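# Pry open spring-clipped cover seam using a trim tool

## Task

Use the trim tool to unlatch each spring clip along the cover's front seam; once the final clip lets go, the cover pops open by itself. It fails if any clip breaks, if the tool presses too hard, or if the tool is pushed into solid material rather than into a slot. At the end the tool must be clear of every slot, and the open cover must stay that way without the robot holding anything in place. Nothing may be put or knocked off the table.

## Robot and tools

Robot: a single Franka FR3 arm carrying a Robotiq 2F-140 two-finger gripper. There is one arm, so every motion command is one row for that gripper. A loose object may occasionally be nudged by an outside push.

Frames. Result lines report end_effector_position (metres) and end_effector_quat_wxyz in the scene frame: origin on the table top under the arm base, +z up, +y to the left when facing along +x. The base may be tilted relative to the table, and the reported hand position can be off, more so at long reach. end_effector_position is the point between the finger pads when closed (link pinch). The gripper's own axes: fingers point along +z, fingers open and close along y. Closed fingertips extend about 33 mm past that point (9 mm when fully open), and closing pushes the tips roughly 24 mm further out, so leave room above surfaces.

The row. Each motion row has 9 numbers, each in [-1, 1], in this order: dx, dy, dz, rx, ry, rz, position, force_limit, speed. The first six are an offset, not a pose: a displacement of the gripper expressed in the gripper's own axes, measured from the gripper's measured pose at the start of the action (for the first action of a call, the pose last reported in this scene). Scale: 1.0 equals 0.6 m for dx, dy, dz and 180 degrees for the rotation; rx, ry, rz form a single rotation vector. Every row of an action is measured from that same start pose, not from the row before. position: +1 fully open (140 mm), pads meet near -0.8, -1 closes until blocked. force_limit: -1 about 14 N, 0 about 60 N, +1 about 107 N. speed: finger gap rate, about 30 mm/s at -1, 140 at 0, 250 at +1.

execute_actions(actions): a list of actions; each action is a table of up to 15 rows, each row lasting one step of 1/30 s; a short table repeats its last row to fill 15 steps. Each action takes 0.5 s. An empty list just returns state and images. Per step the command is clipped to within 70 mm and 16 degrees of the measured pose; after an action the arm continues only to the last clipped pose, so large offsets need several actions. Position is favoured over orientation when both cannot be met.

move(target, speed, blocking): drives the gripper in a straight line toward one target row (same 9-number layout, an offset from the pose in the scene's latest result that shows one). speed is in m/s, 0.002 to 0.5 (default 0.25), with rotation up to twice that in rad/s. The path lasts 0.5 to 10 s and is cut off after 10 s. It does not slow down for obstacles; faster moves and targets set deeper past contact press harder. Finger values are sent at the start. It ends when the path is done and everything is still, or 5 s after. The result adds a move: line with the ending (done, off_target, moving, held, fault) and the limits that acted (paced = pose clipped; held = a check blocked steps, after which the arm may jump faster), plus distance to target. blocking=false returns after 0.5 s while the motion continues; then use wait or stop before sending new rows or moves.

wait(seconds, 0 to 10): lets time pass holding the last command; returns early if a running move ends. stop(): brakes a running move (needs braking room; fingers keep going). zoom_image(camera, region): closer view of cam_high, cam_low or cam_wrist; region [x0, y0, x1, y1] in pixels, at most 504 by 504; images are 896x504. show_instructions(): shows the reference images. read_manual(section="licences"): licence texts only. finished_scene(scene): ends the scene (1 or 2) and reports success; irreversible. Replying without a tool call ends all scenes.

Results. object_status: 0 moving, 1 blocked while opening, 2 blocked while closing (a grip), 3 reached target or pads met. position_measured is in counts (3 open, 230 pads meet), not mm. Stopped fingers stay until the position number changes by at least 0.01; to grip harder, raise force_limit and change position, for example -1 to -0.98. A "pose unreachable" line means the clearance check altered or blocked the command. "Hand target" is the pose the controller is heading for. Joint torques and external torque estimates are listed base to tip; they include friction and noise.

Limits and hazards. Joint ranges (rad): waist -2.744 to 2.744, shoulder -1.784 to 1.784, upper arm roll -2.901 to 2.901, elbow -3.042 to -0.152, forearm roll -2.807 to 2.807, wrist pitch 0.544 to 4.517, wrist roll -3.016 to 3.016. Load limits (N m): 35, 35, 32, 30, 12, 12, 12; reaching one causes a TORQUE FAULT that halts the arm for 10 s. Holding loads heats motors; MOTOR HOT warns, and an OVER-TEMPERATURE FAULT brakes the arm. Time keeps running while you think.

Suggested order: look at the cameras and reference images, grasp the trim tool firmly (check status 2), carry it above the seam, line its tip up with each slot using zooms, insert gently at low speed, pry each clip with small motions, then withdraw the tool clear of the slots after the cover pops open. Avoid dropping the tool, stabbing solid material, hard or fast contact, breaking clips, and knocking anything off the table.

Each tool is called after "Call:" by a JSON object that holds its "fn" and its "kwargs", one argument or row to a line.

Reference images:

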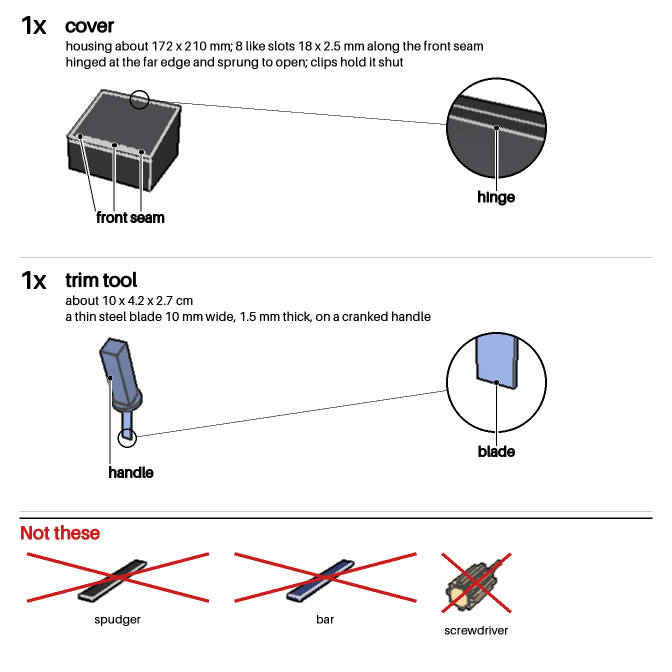

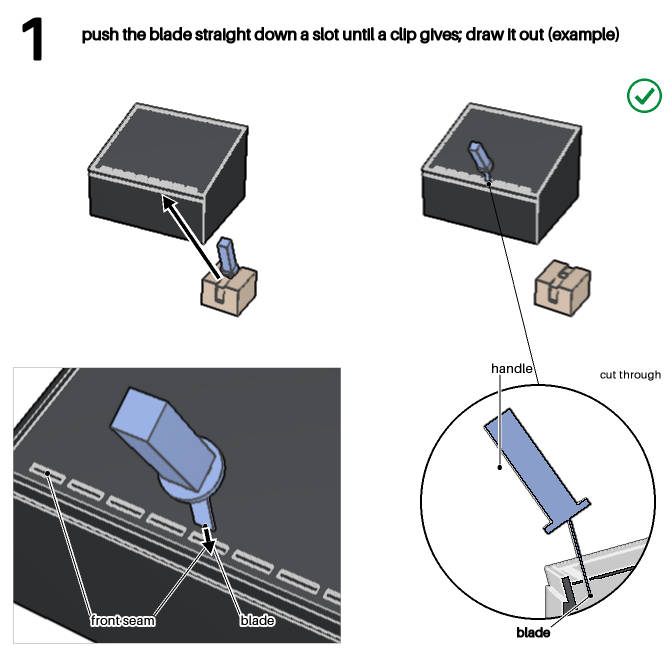

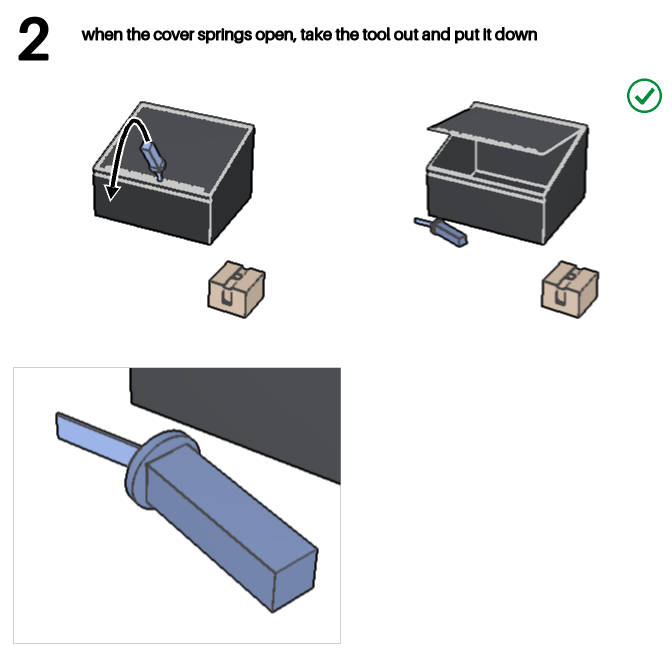

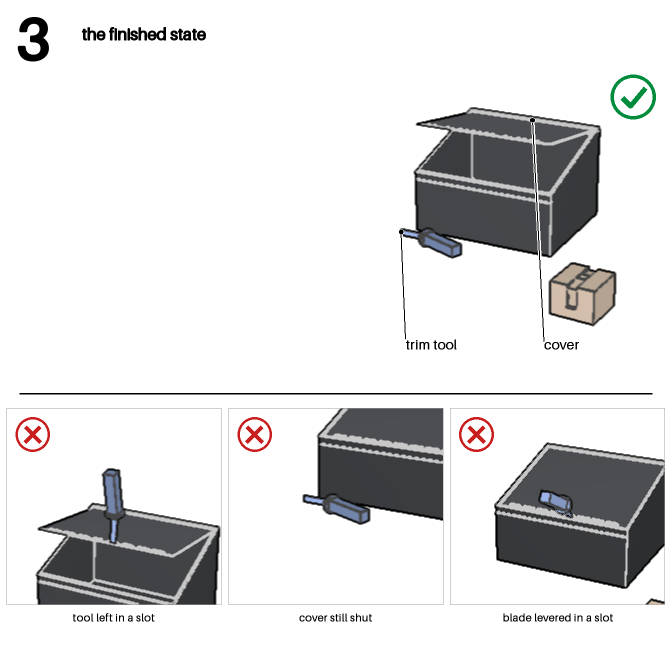

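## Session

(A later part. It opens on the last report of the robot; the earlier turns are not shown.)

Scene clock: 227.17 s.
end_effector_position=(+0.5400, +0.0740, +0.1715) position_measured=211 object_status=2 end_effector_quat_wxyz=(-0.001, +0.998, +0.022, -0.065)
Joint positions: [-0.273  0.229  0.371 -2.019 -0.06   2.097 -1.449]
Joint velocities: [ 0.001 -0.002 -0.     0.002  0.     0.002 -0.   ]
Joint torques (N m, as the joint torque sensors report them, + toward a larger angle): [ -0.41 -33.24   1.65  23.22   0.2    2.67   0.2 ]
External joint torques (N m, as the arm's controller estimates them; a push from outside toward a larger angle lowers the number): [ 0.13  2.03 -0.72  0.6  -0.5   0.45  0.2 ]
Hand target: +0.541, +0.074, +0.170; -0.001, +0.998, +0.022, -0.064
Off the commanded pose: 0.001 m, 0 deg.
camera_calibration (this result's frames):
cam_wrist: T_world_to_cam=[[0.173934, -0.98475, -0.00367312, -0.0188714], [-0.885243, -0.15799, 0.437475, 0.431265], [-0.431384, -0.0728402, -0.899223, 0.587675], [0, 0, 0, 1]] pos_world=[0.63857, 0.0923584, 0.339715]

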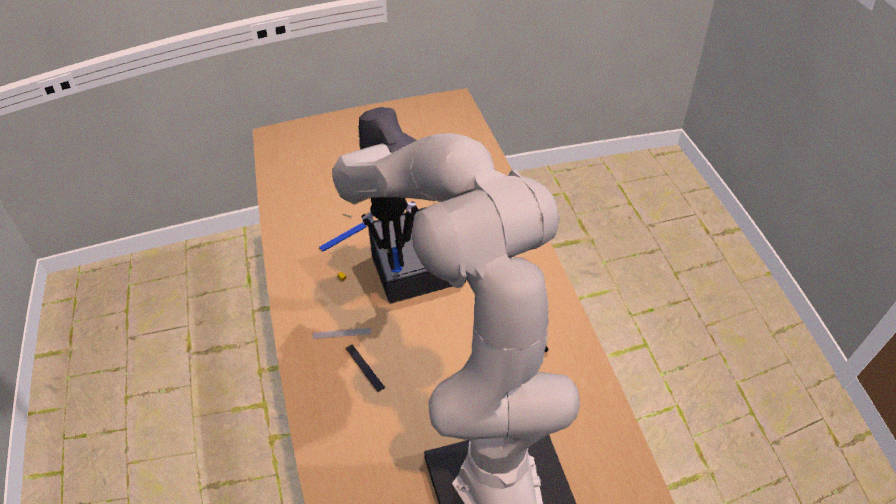

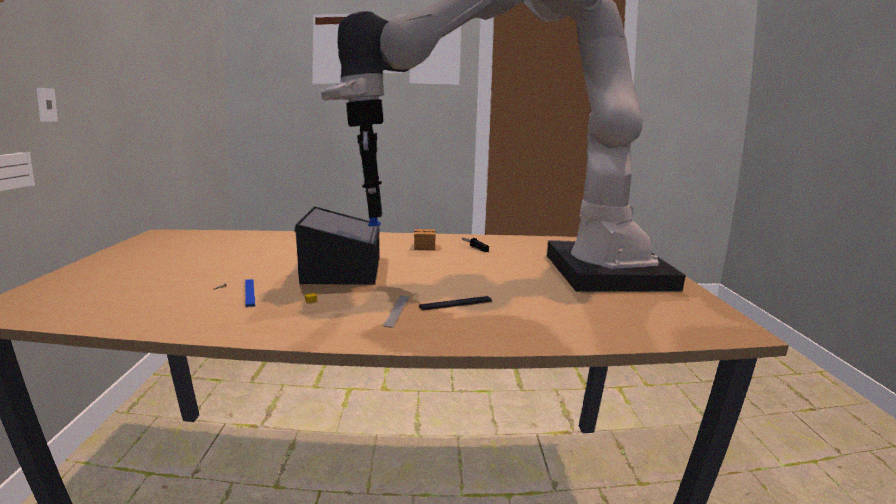

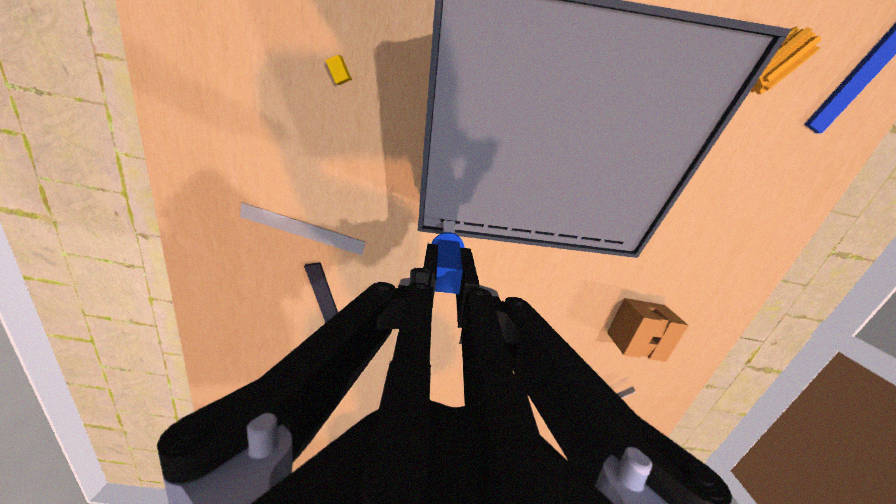

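Call:
{"fn": "execute_actions", "kwargs": {
  "actions": [
    [[0.0019,0,0.0019,0,0.0007,0,-1,0.6,-0.6],[0.00205,0,0.0023,0,0.0007,0,-1,0.6,-0.6],[0.0022,0,0.0027,0,0.0007,0,-1,0.6,-0.6],[0.00235,0,0.003,0,0.0007,0,-1,0.6,-0.6],[0.0025,0,0.0034,0,0.0007,0,-1,0.6,-0.6],[0.00265,0,0.0038,0,0.0007,0,-1,0.6,-0.6],[0.0028,0,0.0042,0,0.0007,0,-1,0.6,-0.6]]
  ]
}}

Call:
{"fn": "zoom_image", "kwargs": {
  "camera": "cam_wrist",
  "region": [430, 205, 480, 240]
}}

Call:
{"fn": "zoom_image", "kwargs": {
  "camera": "cam_high",
  "region": [385, 262, 421, 286]
}}

Scene clock: 231.17 s.
end_effector_position=(+0.5404, +0.0744, +0.1699) position_measured=211 object_status=2 end_effector_quat_wxyz=(-0.002, +0.998, +0.022, -0.065)
Joint positions: [-0.273  0.232  0.371 -2.019 -0.06   2.1   -1.449]
Joint velocities: [ 0.001  0.001  0.     0.001 -0.001  0.002  0.001]
Joint torques (N m, as the joint torque sensors report them, + toward a larger angle): [ -0.15 -33.36   1.76  23.28   0.12   2.73   0.21]
External joint torques (N m, as the arm's controller estimates them; a push from outside toward a larger angle lowers the number): [ 0.17  1.67 -0.82  0.92 -0.58  0.53  0.21]
Hand target: +0.541, +0.074, +0.169; -0.001, +0.998, +0.022, -0.064
Off the commanded pose: 0.001 m, 0 deg.
camera_calibration (this result's frames):
cam_wrist: T_world_to_cam=[[0.173823, -0.984764, -0.00499199, -0.0183479], [-0.885348, -0.15849, 0.437082, 0.432584], [-0.431214, -0.0715552, -0.899408, 0.586329], [0, 0, 0, 1]] pos_world=[0.639009, 0.092447, 0.338183]

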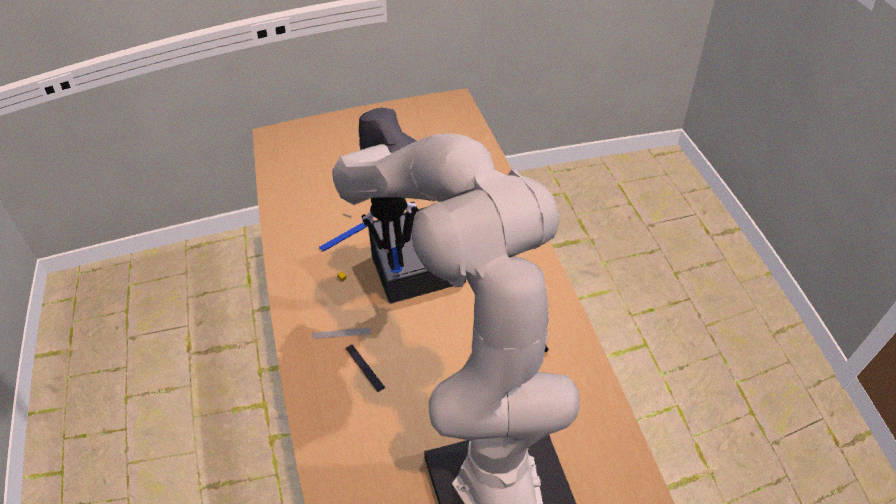

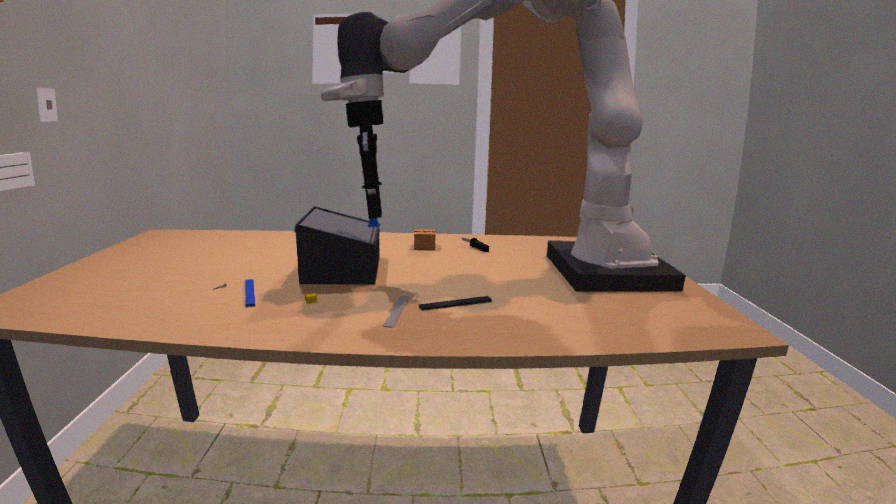

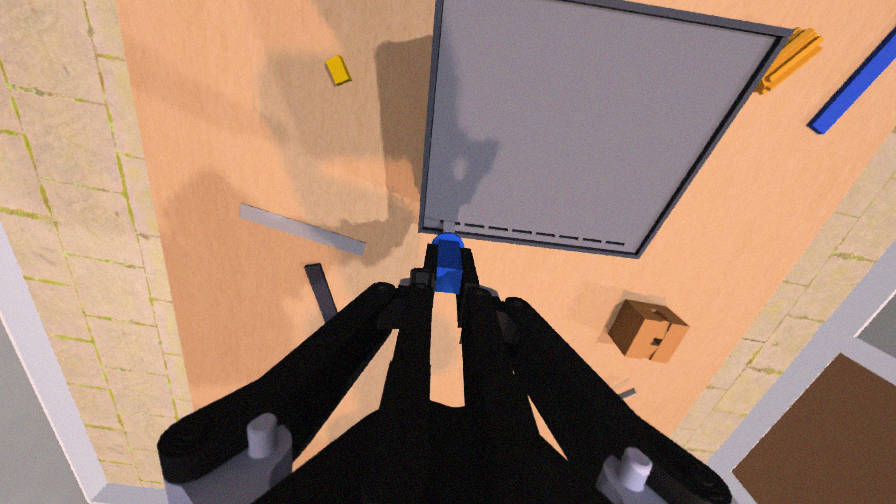

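Region (430, 205, 480, 240) of cam_wrist's 896x504 image, scaled by 10.080, with more detail than that image has; it fills the top 353 rows of this view, and the rest is white.

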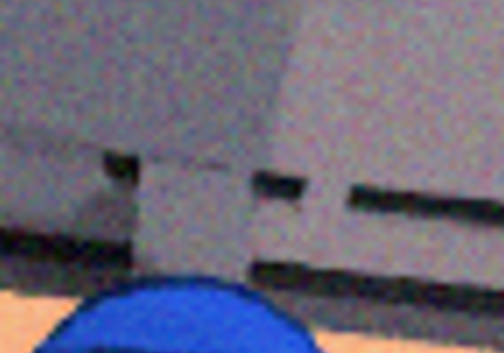

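Region (385, 262, 421, 286) of cam_high's 896x504 image, scaled by 14.000, with more detail than that image has.

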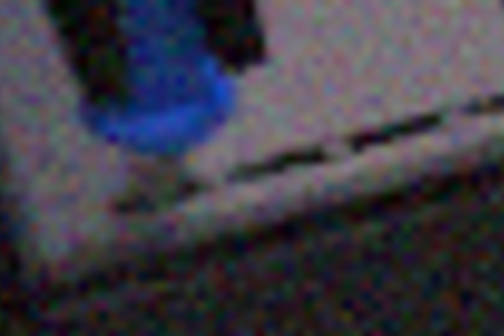

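Call:
{"fn": "execute_actions", "kwargs": {
  "actions": [
    [[0.0019,0.0011,0.0019,-0.0008,0.0007,-0.0005,-1,0.6,-0.6],[0.00205,0.0011,0.0023,-0.0008,0.0007,-0.0005,-1,0.6,-0.6],[0.0022,0.0011,0.0027,-0.0008,0.0007,-0.0005,-1,0.6,-0.6],[0.00235,0.0011,0.003,-0.0008,0.0007,-0.0005,-1,0.6,-0.6],[0.0025,0.0011,0.0034,-0.0008,0.0007,-0.0005,-1,0.6,-0.6],[0.00265,0.0011,0.0038,-0.0008,0.0007,-0.0005,-1,0.6,-0.6],[0.0028,0.0011,0.0042,-0.0008,0.0007,-0.0005,-1,0.6,-0.6],[0.00295,0.0011,0.0046,-0.0008,0.0007,-0.0005,-1,0.6,-0.6],[0.0031,0.0011,0.005,-0.0008,0.0007,-0.0005,-1,0.6,-0.6]],
    [[0.0019,0.0011,0.0019,-0.0008,0.0007,-0.0005,-1,0.6,-0.6],[0.00205,0.0011,0.0023,-0.0008,0.0007,-0.0005,-1,0.6,-0.6],[0.0022,0.0011,0.0027,-0.0008,0.0007,-0.0005,-1,0.6,-0.6],[0.00235,0.0011,0.003,-0.0008,0.0007,-0.0005,-1,0.6,-0.6],[0.0025,0.0011,0.0034,-0.0008,0.0007,-0.0005,-1,0.6,-0.6],[0.00265,0.0011,0.0038,-0.0008,0.0007,-0.0005,-1,0.6,-0.6],[0.0028,0.0011,0.0042,-0.0008,0.0007,-0.0005,-1,0.6,-0.6],[0.00295,0.0011,0.0046,-0.0008,0.0007,-0.0005,-1,0.6,-0.6],[0.0031,0.0011,0.005,-0.0008,0.0007,-0.0005,-1,0.6,-0.6]]
  ]
}}

Call:
{"fn": "zoom_image", "kwargs": {
  "camera": "cam_wrist",
  "region": [430, 205, 480, 240]
}}

Scene clock: 241.40 s.
end_effector_position=(+0.5413, +0.0742, +0.1656) position_measured=211 object_status=2 end_effector_quat_wxyz=(-0.002, +0.998, +0.024, -0.066)
Joint positions: [-0.273  0.241  0.371 -2.019 -0.065  2.108 -1.449]
Joint velocities: [ 0.    -0.001 -0.    -0.001 -0.001  0.003  0.002]
Joint torques (N m, as the joint torque sensors report them, + toward a larger angle): [ -0.03 -33.4    1.6   23.4   -0.18   2.67   0.22]
External joint torques (N m, as the arm's controller estimates them; a push from outside toward a larger angle lowers the number): [ 0.41  2.04 -1.01  1.04 -0.88  0.48  0.22]
External joint torques at the end of the 1st action: [ 0.44  1.81 -0.75  0.9  -0.84  0.47  0.22]
Hand target: +0.542, +0.074, +0.165; -0.001, +0.998, +0.024, -0.064
Off the commanded pose: 0.002 m, 0 deg.
camera_calibration (this result's frames):
cam_wrist: T_world_to_cam=[[0.176101, -0.984358, -0.00519705, -0.0198965], [-0.884745, -0.16059, 0.437535, 0.434928], [-0.431526, -0.0724523, -0.899186, 0.583025], [0, 0, 0, 1]] pos_world=[0.639894, 0.0925015, 0.333849]

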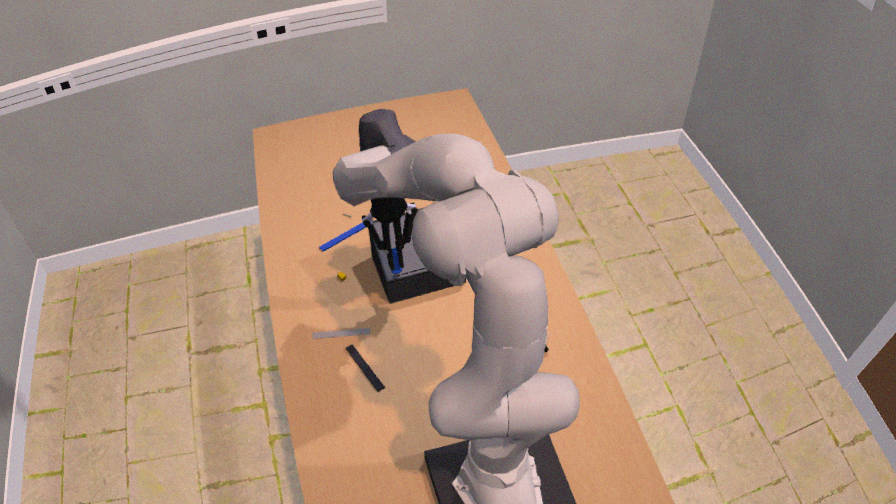

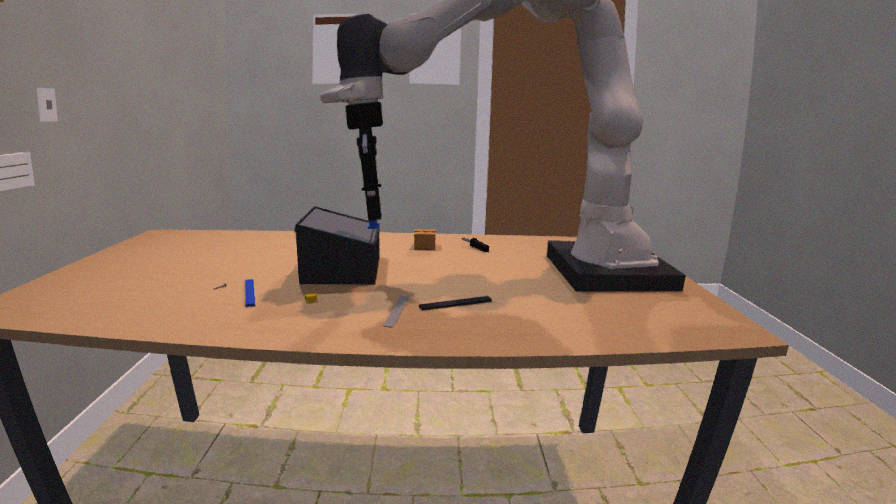

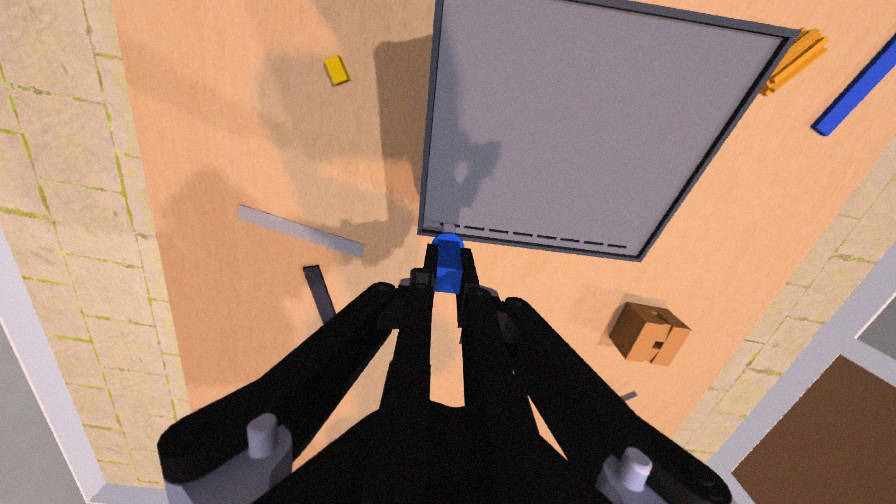

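Region (430, 205, 480, 240) of cam_wrist's 896x504 image, scaled by 10.080, with more detail than that image has; it fills the top 353 rows of this view, and the rest is white.

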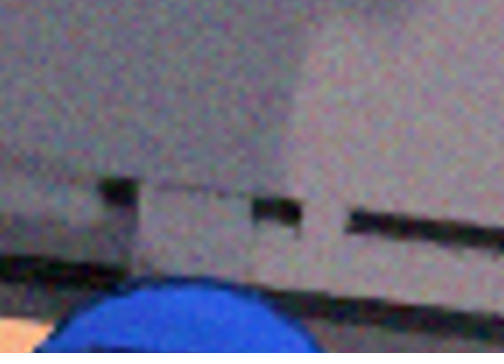

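Call:
{"fn": "execute_actions", "kwargs": {
  "actions": [
    [[0.0023,0.0011,0.0022,-0.0008,0.0008,-0.0003,-1,0.6,-0.6],[0.0025,0.0011,0.0028,-0.0008,0.0008,-0.0003,-1,0.6,-0.6],[0.0027,0.0011,0.0033,-0.0008,0.0008,-0.0003,-1,0.6,-0.6],[0.003,0.0011,0.0039,-0.0008,0.0008,-0.0003,-1,0.6,-0.6],[0.0032,0.0011,0.0045,-0.0008,0.0008,-0.0003,-1,0.6,-0.6],[0.0034,0.0011,0.005,-0.0008,0.0008,-0.0003,-1,0.6,-0.6]],
    [[0.0023,0.0011,0.0022,-0.0008,0.0008,-0.0003,-1,0.6,-0.6],[0.0025,0.0011,0.0028,-0.0008,0.0008,-0.0003,-1,0.6,-0.6],[0.0027,0.0011,0.0033,-0.0008,0.0008,-0.0003,-1,0.6,-0.6],[0.003,0.0011,0.0039,-0.0008,0.0008,-0.0003,-1,0.6,-0.6],[0.0032,0.0011,0.0045,-0.0008,0.0008,-0.0003,-1,0.6,-0.6],[0.0034,0.0011,0.005,-0.0008,0.0008,-0.0003,-1,0.6,-0.6]]
  ]
}}

Scene clock: 247.80 s.
end_effector_position=(+0.5422, +0.0740, +0.1610) position_measured=211 object_status=2 end_effector_quat_wxyz=(-0.002, +0.998, +0.025, -0.066)
Joint positions: [-0.273  0.251  0.371 -2.019 -0.069  2.117 -1.449]
Joint velocities: [-0.001 -0.001  0.001  0.    -0.001  0.003  0.001]
Joint torques (N m, as the joint torque sensors report them, + toward a larger angle): [ -0.1  -33.84   1.71  23.31  -0.16   2.61   0.25]
External joint torques (N m, as the arm's controller estimates them; a push from outside toward a larger angle lowers the number): [ 0.32  1.75 -1.04  1.08 -0.86  0.43  0.25]
External joint torques at the end of the 1st action: [ 0.44  1.71 -1.08  1.12 -0.85  0.52  0.28]
Hand target: +0.543, +0.074, +0.160; -0.001, +0.998, +0.025, -0.064
Off the commanded pose: 0.002 m, 0 deg.
camera_calibration (this result's frames):
cam_wrist: T_world_to_cam=[[0.178701, -0.983889, -0.00531586, -0.0216812], [-0.884204, -0.162961, 0.437753, 0.437627], [-0.431567, -0.0735266, -0.89908, 0.579353], [0, 0, 0, 1]] pos_world=[0.640855, 0.0925819, 0.329197]

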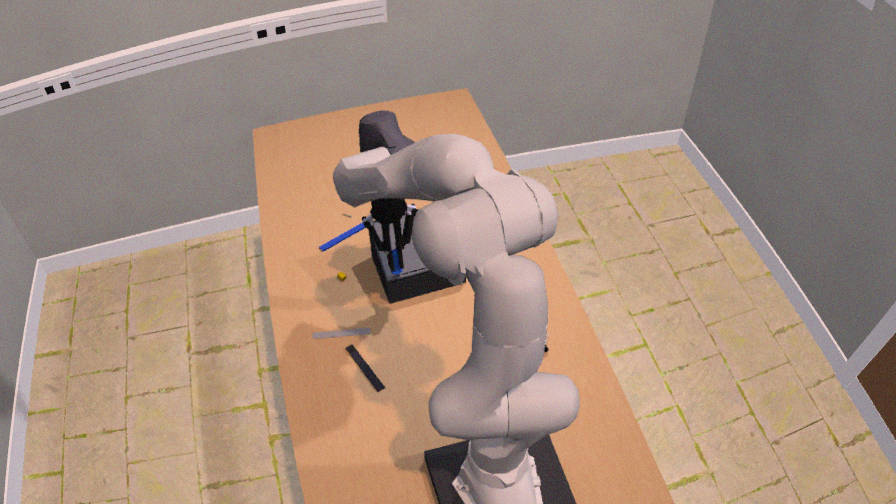

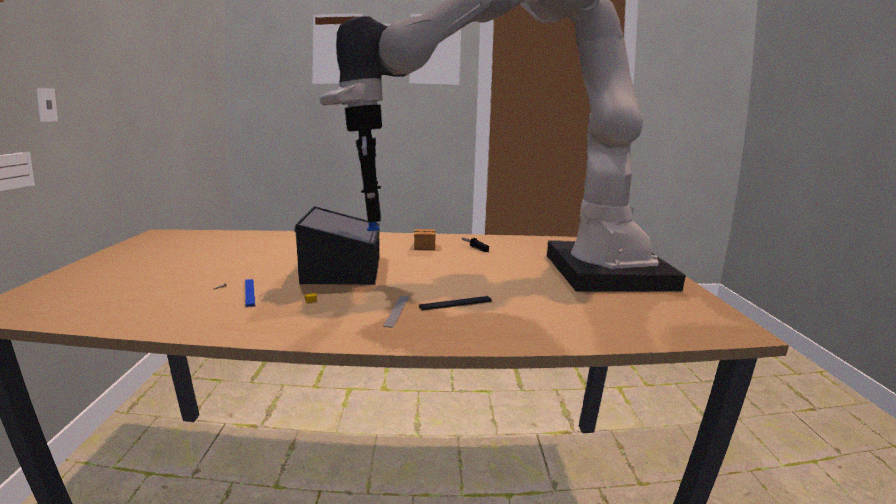

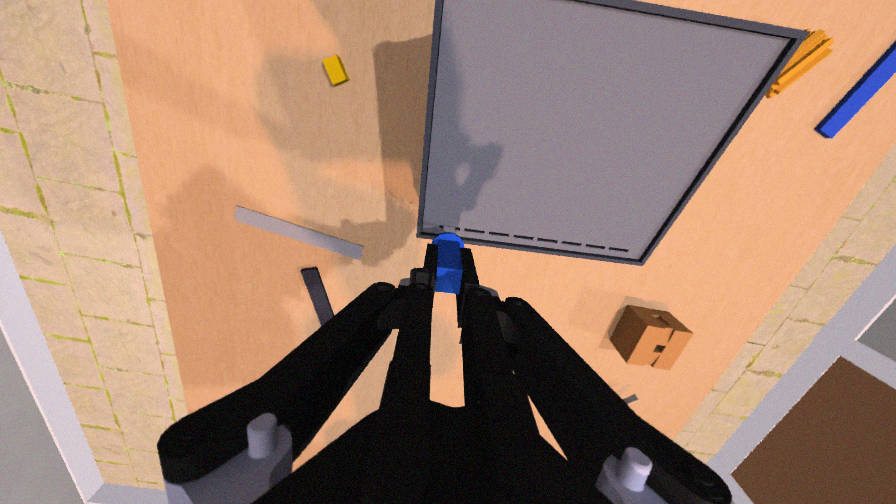

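Call:
{"fn": "execute_actions", "kwargs": {
  "actions": [
    [[0.0028,0.0011,0.0022,-0.0008,0.0011,-0.0003,-1,0.6,-0.6],[0.003,0.0011,0.0028,-0.0008,0.0011,-0.0003,-1,0.6,-0.6],[0.0032,0.0011,0.0033,-0.0008,0.0011,-0.0003,-1,0.6,-0.6],[0.0035,0.0011,0.0039,-0.0008,0.0011,-0.0003,-1,0.6,-0.6],[0.0037,0.0011,0.0045,-0.0008,0.0011,-0.0003,-1,0.6,-0.6],[0.0039,0.0011,0.005,-0.0008,0.0011,-0.0003,-1,0.6,-0.6]],
    [[0.0028,0.0011,0.0022,-0.0008,0.0011,-0.0003,-1,0.6,-0.6],[0.003,0.0011,0.0028,-0.0008,0.0011,-0.0003,-1,0.6,-0.6],[0.0032,0.0011,0.0033,-0.0008,0.0011,-0.0003,-1,0.6,-0.6],[0.0035,0.0011,0.0039,-0.0008,0.0011,-0.0003,-1,0.6,-0.6],[0.0037,0.0011,0.0045,-0.0008,0.0011,-0.0003,-1,0.6,-0.6],[0.0039,0.0011,0.005,-0.0008,0.0011,-0.0003,-1,0.6,-0.6]]
  ]
}}

Scene clock: 253.63 s.
end_effector_position=(+0.5428, +0.0740, +0.1609) position_measured=211 object_status=2 end_effector_quat_wxyz=(-0.002, +0.998, +0.025, -0.065)
Joint positions: [-0.272  0.252  0.371 -2.018 -0.071  2.118 -1.449]
Joint velocities: [ 0.001  0.001 -0.001 -0.    -0.001 -0.001 -0.001]
Joint torques (N m, as the joint torque sensors report them, + toward a larger angle): [  0.01 -30.93   1.5   23.26  -0.6    3.5    0.27]
External joint torques (N m, as the arm's controller estimates them; a push from outside toward a larger angle lowers the number): [ 0.52  4.51 -1.16  1.1  -1.29  1.32  0.27]
External joint torques at the end of the 1st action: [ 0.77  4.31 -1.2   0.94 -1.23  1.1   0.27]
Hand target: +0.545, +0.073, +0.158; -0.001, +0.998, +0.026, -0.063
Off the commanded pose: 0.004 m, 0 deg.
camera_calibration (this result's frames):
cam_wrist: T_world_to_cam=[[0.179756, -0.983701, -0.00454341, -0.0224948], [-0.88462, -0.163667, 0.436647, 0.43866], [-0.430273, -0.0744705, -0.899622, 0.578984], [0, 0, 0, 1]] pos_world=[0.641212, 0.0927832, 0.329225]

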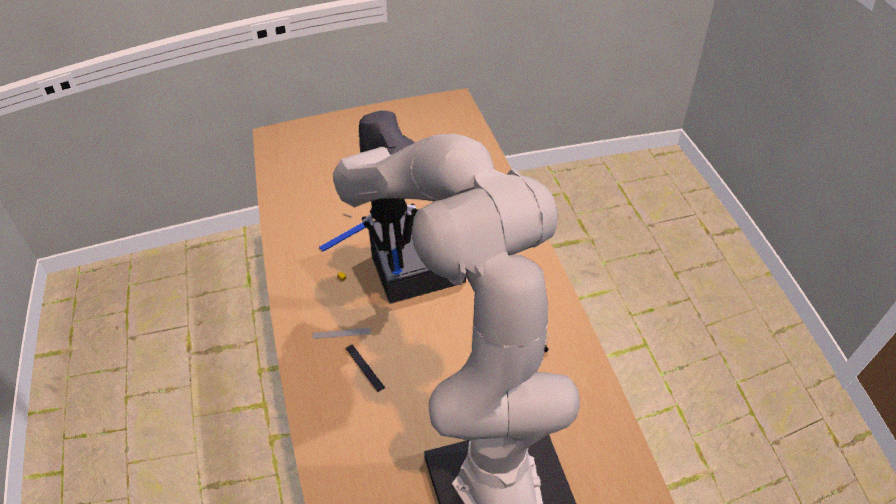

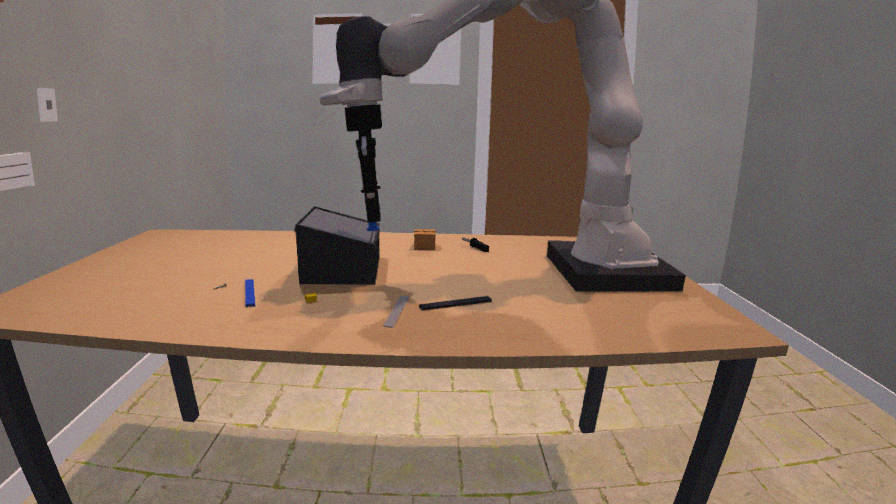

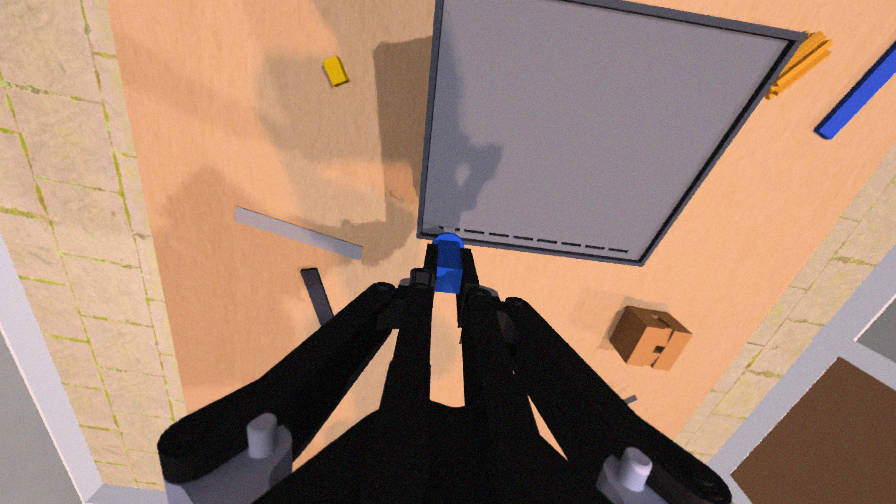

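Call:
{"fn": "move", "kwargs": {
  "target": [-0.0118,0,-0.0262,0,-0.0005,0,-1,0.6,-0.6],
  "speed": 0.02
}}

Call:
{"fn": "move", "kwargs": {
  "target": [0,0.039,0,0,0,0,-1,0.6,-0.6],
  "speed": 0.03
}}

Call:
{"fn": "zoom_image", "kwargs": {
  "camera": "cam_wrist",
  "region": [420, 195, 500, 245]
}}

Scene clock: 259.20 s.
end_effector_position=(+0.5393, +0.0739, +0.1765) position_measured=211 object_status=2 end_effector_quat_wxyz=(-0.001, +0.998, +0.023, -0.064)
Joint positions: [-0.272  0.218  0.371 -2.02  -0.058  2.09  -1.452]
Joint velocities: [-0.     0.001 -0.001 -0.     0.004 -0.007 -0.004]
Joint torques (N m, as the joint torque sensors report them, + toward a larger angle): [ -1.82 -36.13   2.32  23.06   1.74   1.54  -0.24]
External joint torques (N m, as the arm's controller estimates them; a push from outside toward a larger angle lowers the number): [-1.29 -1.48  0.11  0.56  1.03 -0.66 -0.24]
Hand target: +0.538, +0.074, +0.177; -0.002, +0.998, +0.025, -0.066
Off the commanded pose: 0.002 m, 0 deg.
move: done
camera_calibration (this result's frames):
cam_wrist: T_world_to_cam=[[0.176085, -0.984374, -0.00169599, -0.0203628], [-0.886173, -0.159268, 0.435121, 0.429492], [-0.428592, -0.0751153, -0.90037, 0.590745], [0, 0, 0, 1]] pos_world=[0.637379, 0.0927339, 0.344974]

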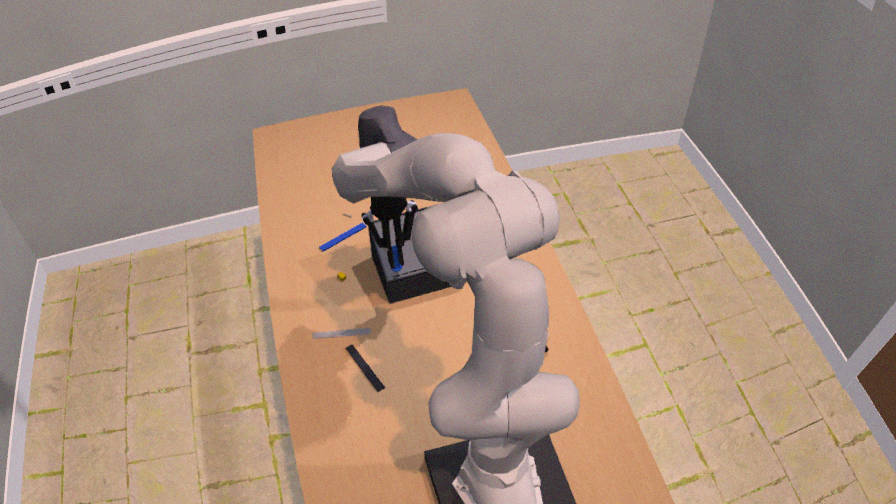

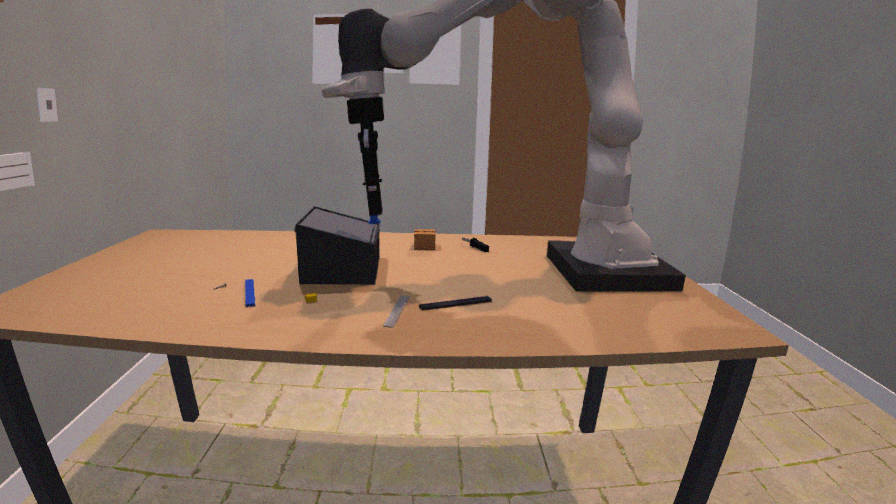

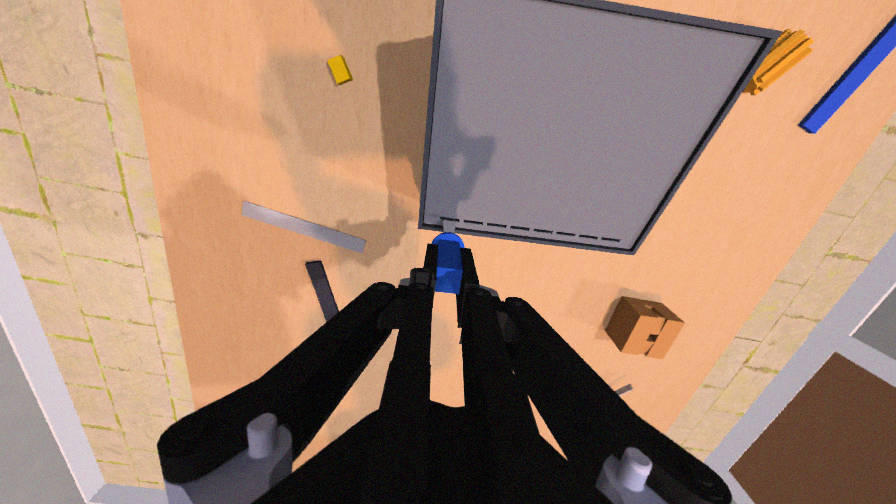

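Scene clock: 260.27 s.
end_effector_position=(+0.5403, +0.0531, +0.1757) position_measured=211 object_status=2 end_effector_quat_wxyz=(-0.002, +0.998, +0.018, -0.065)
Joint positions: [-0.303  0.217  0.364 -2.023 -0.058  2.09  -1.48 ]
Joint velocities: [-0.003 -0.002 -0.001  0.001  0.    -0.    -0.018]
Joint torques (N m, as the joint torque sensors report them, + toward a larger angle): [ -1.84 -36.32   1.48  22.84   0.36   2.21  -0.34]
External joint torques (N m, as the arm's controller estimates them; a push from outside toward a larger angle lowers the number): [-1.33 -1.36 -0.72  0.22 -0.35  0.01 -0.34]
Hand target: +0.541, +0.051, +0.177; -0.001, +0.998, +0.023, -0.064
Off the commanded pose: 0.003 m, 1 deg.
move: done
camera_calibration (this result's frames):
cam_wrist: T_world_to_cam=[[0.166219, -0.986081, -0.00382855, -0.0352475], [-0.886832, -0.151185, 0.436661, 0.427056], [-0.431162, -0.0691862, -0.899618, 0.589837], [0, 0, 0, 1]] pos_world=[0.638901, 0.070616, 0.344015]

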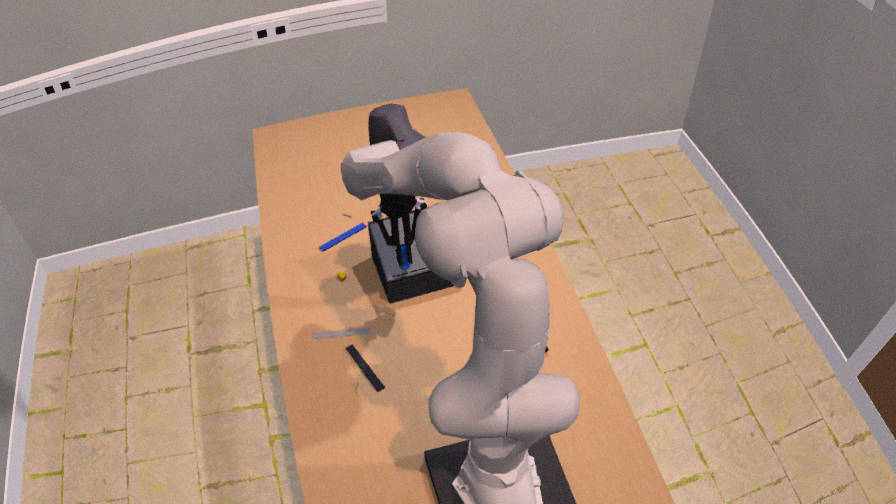

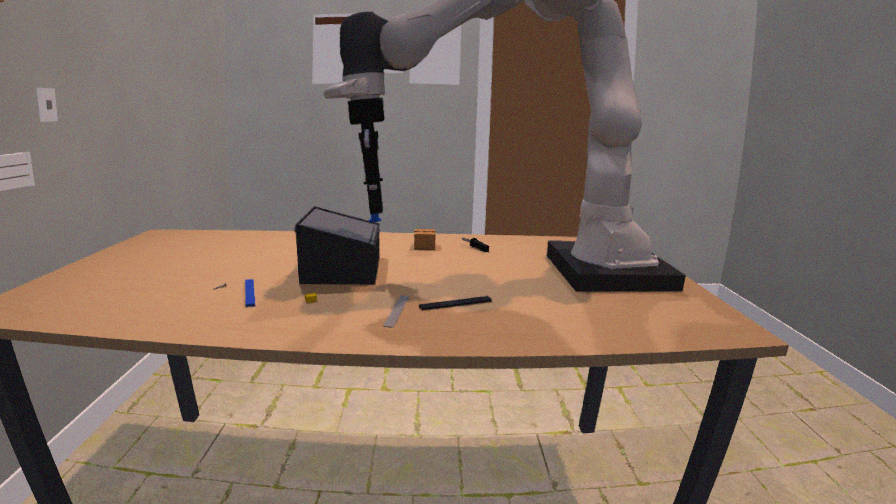

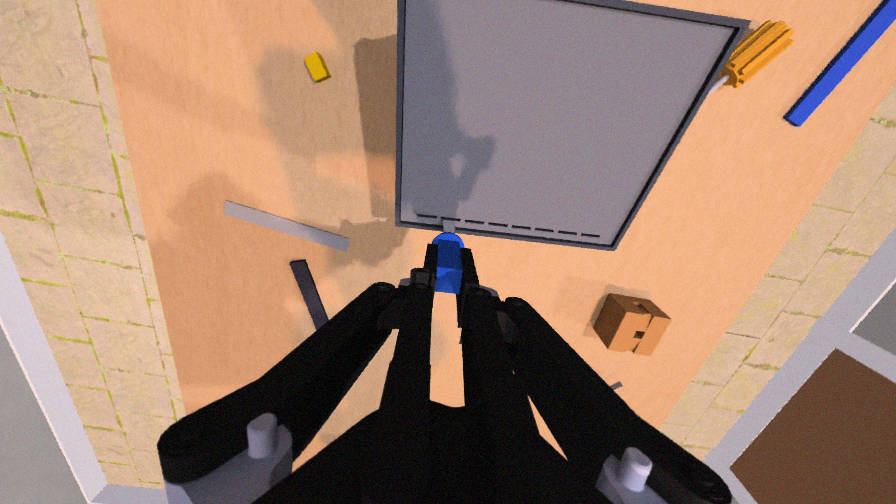

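Region (420, 195, 500, 245) of cam_wrist's 896x504 image, scaled by 6.300, with more detail than that image has; it fills the top 315 rows of this view, and the rest is white.

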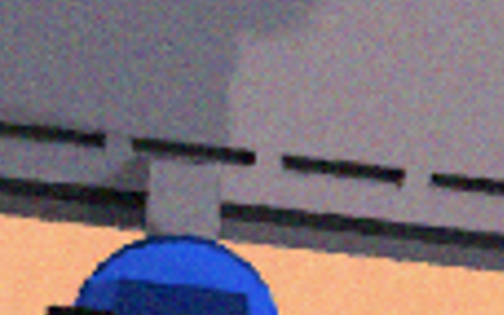

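Call:
{"fn": "execute_actions", "kwargs": {
  "actions": [
    [[0.0023,0.0015,0.0022,-0.0008,0.0008,-0.004,-1,0.6,-0.6],[0.0025,0.0015,0.0028,-0.0008,0.0008,-0.004,-1,0.6,-0.6],[0.0027,0.0015,0.0033,-0.0008,0.0008,-0.004,-1,0.6,-0.6],[0.003,0.0015,0.0039,-0.0008,0.0008,-0.004,-1,0.6,-0.6],[0.0032,0.0015,0.0045,-0.0008,0.0008,-0.004,-1,0.6,-0.6],[0.0034,0.0015,0.005,-0.0008,0.0008,-0.004,-1,0.6,-0.6],[0.0036,0.0015,0.0055,-0.0008,0.0008,-0.004,-1,0.6,-0.6]]
  ]
}}

Call:
{"fn": "zoom_image", "kwargs": {
  "camera": "cam_wrist",
  "region": [430, 205, 480, 240]
}}

Scene clock: 264.23 s.
end_effector_position=(+0.5408, +0.0528, +0.1731) position_measured=211 object_status=2 end_effector_quat_wxyz=(-0.002, +0.998, +0.022, -0.065)
Joint positions: [-0.303  0.222  0.364 -2.023 -0.06   2.095 -1.486]
Joint velocities: [ 0.     0.001  0.     0.001 -0.002  0.004  0.001]
Joint torques (N m, as the joint torque sensors report them, + toward a larger angle): [ -0.5  -33.18   1.98  23.64  -0.1    2.56  -0.12]
External joint torques (N m, as the arm's controller estimates them; a push from outside toward a larger angle lowers the number): [-0.08  1.78 -0.35  1.12 -0.8   0.36 -0.11]
Hand target: +0.542, +0.052, +0.172; -0.001, +0.998, +0.025, -0.064
Off the commanded pose: 0.002 m, 0 deg.
camera_calibration (this result's frames):
cam_wrist: T_world_to_cam=[[0.172561, -0.984988, -0.00453265, -0.0389907], [-0.885762, -0.157187, 0.436713, 0.428382], [-0.43087, -0.0713449, -0.899589, 0.587625], [0, 0, 0, 1]] pos_world=[0.639363, 0.0708549, 0.341365]

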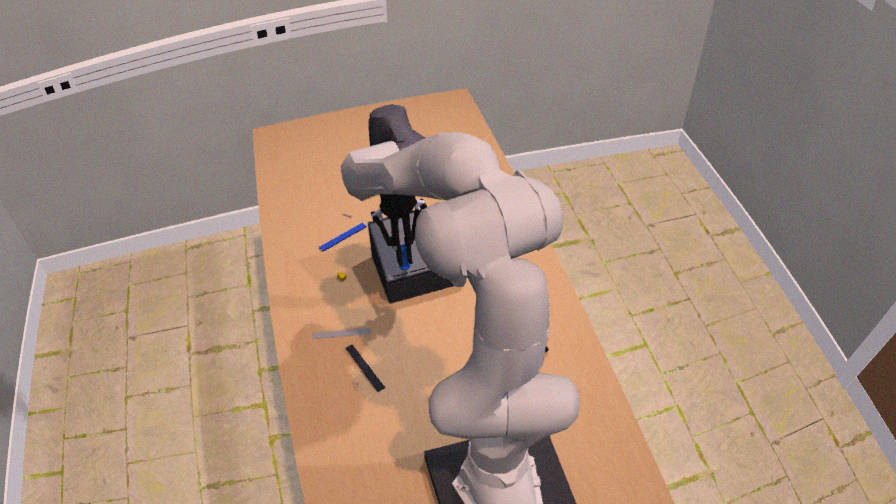

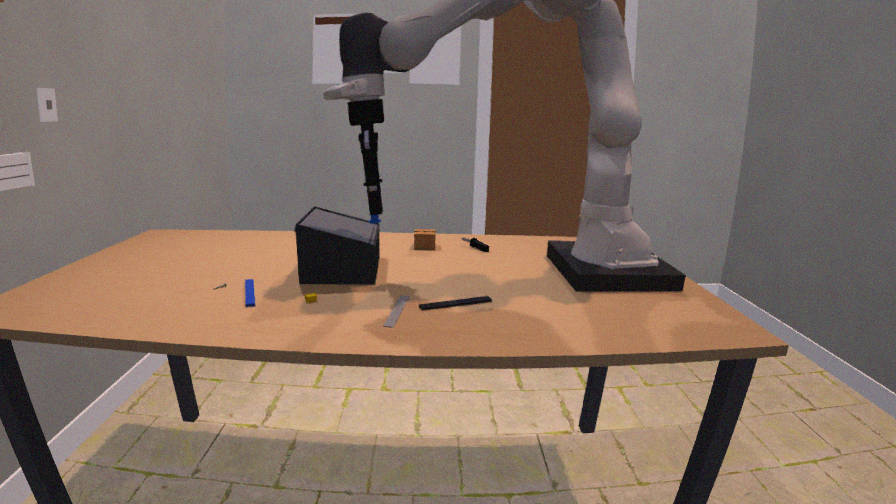

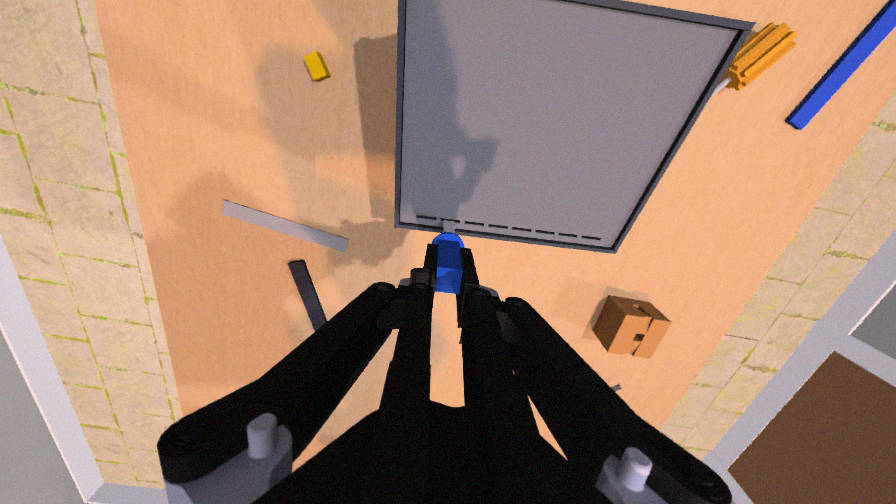

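Region (430, 205, 480, 240) of cam_wrist's 896x504 image, scaled by 10.080, with more detail than that image has; it fills the top 353 rows of this view, and the rest is white.

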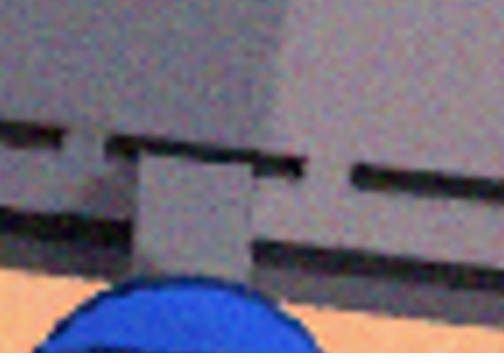

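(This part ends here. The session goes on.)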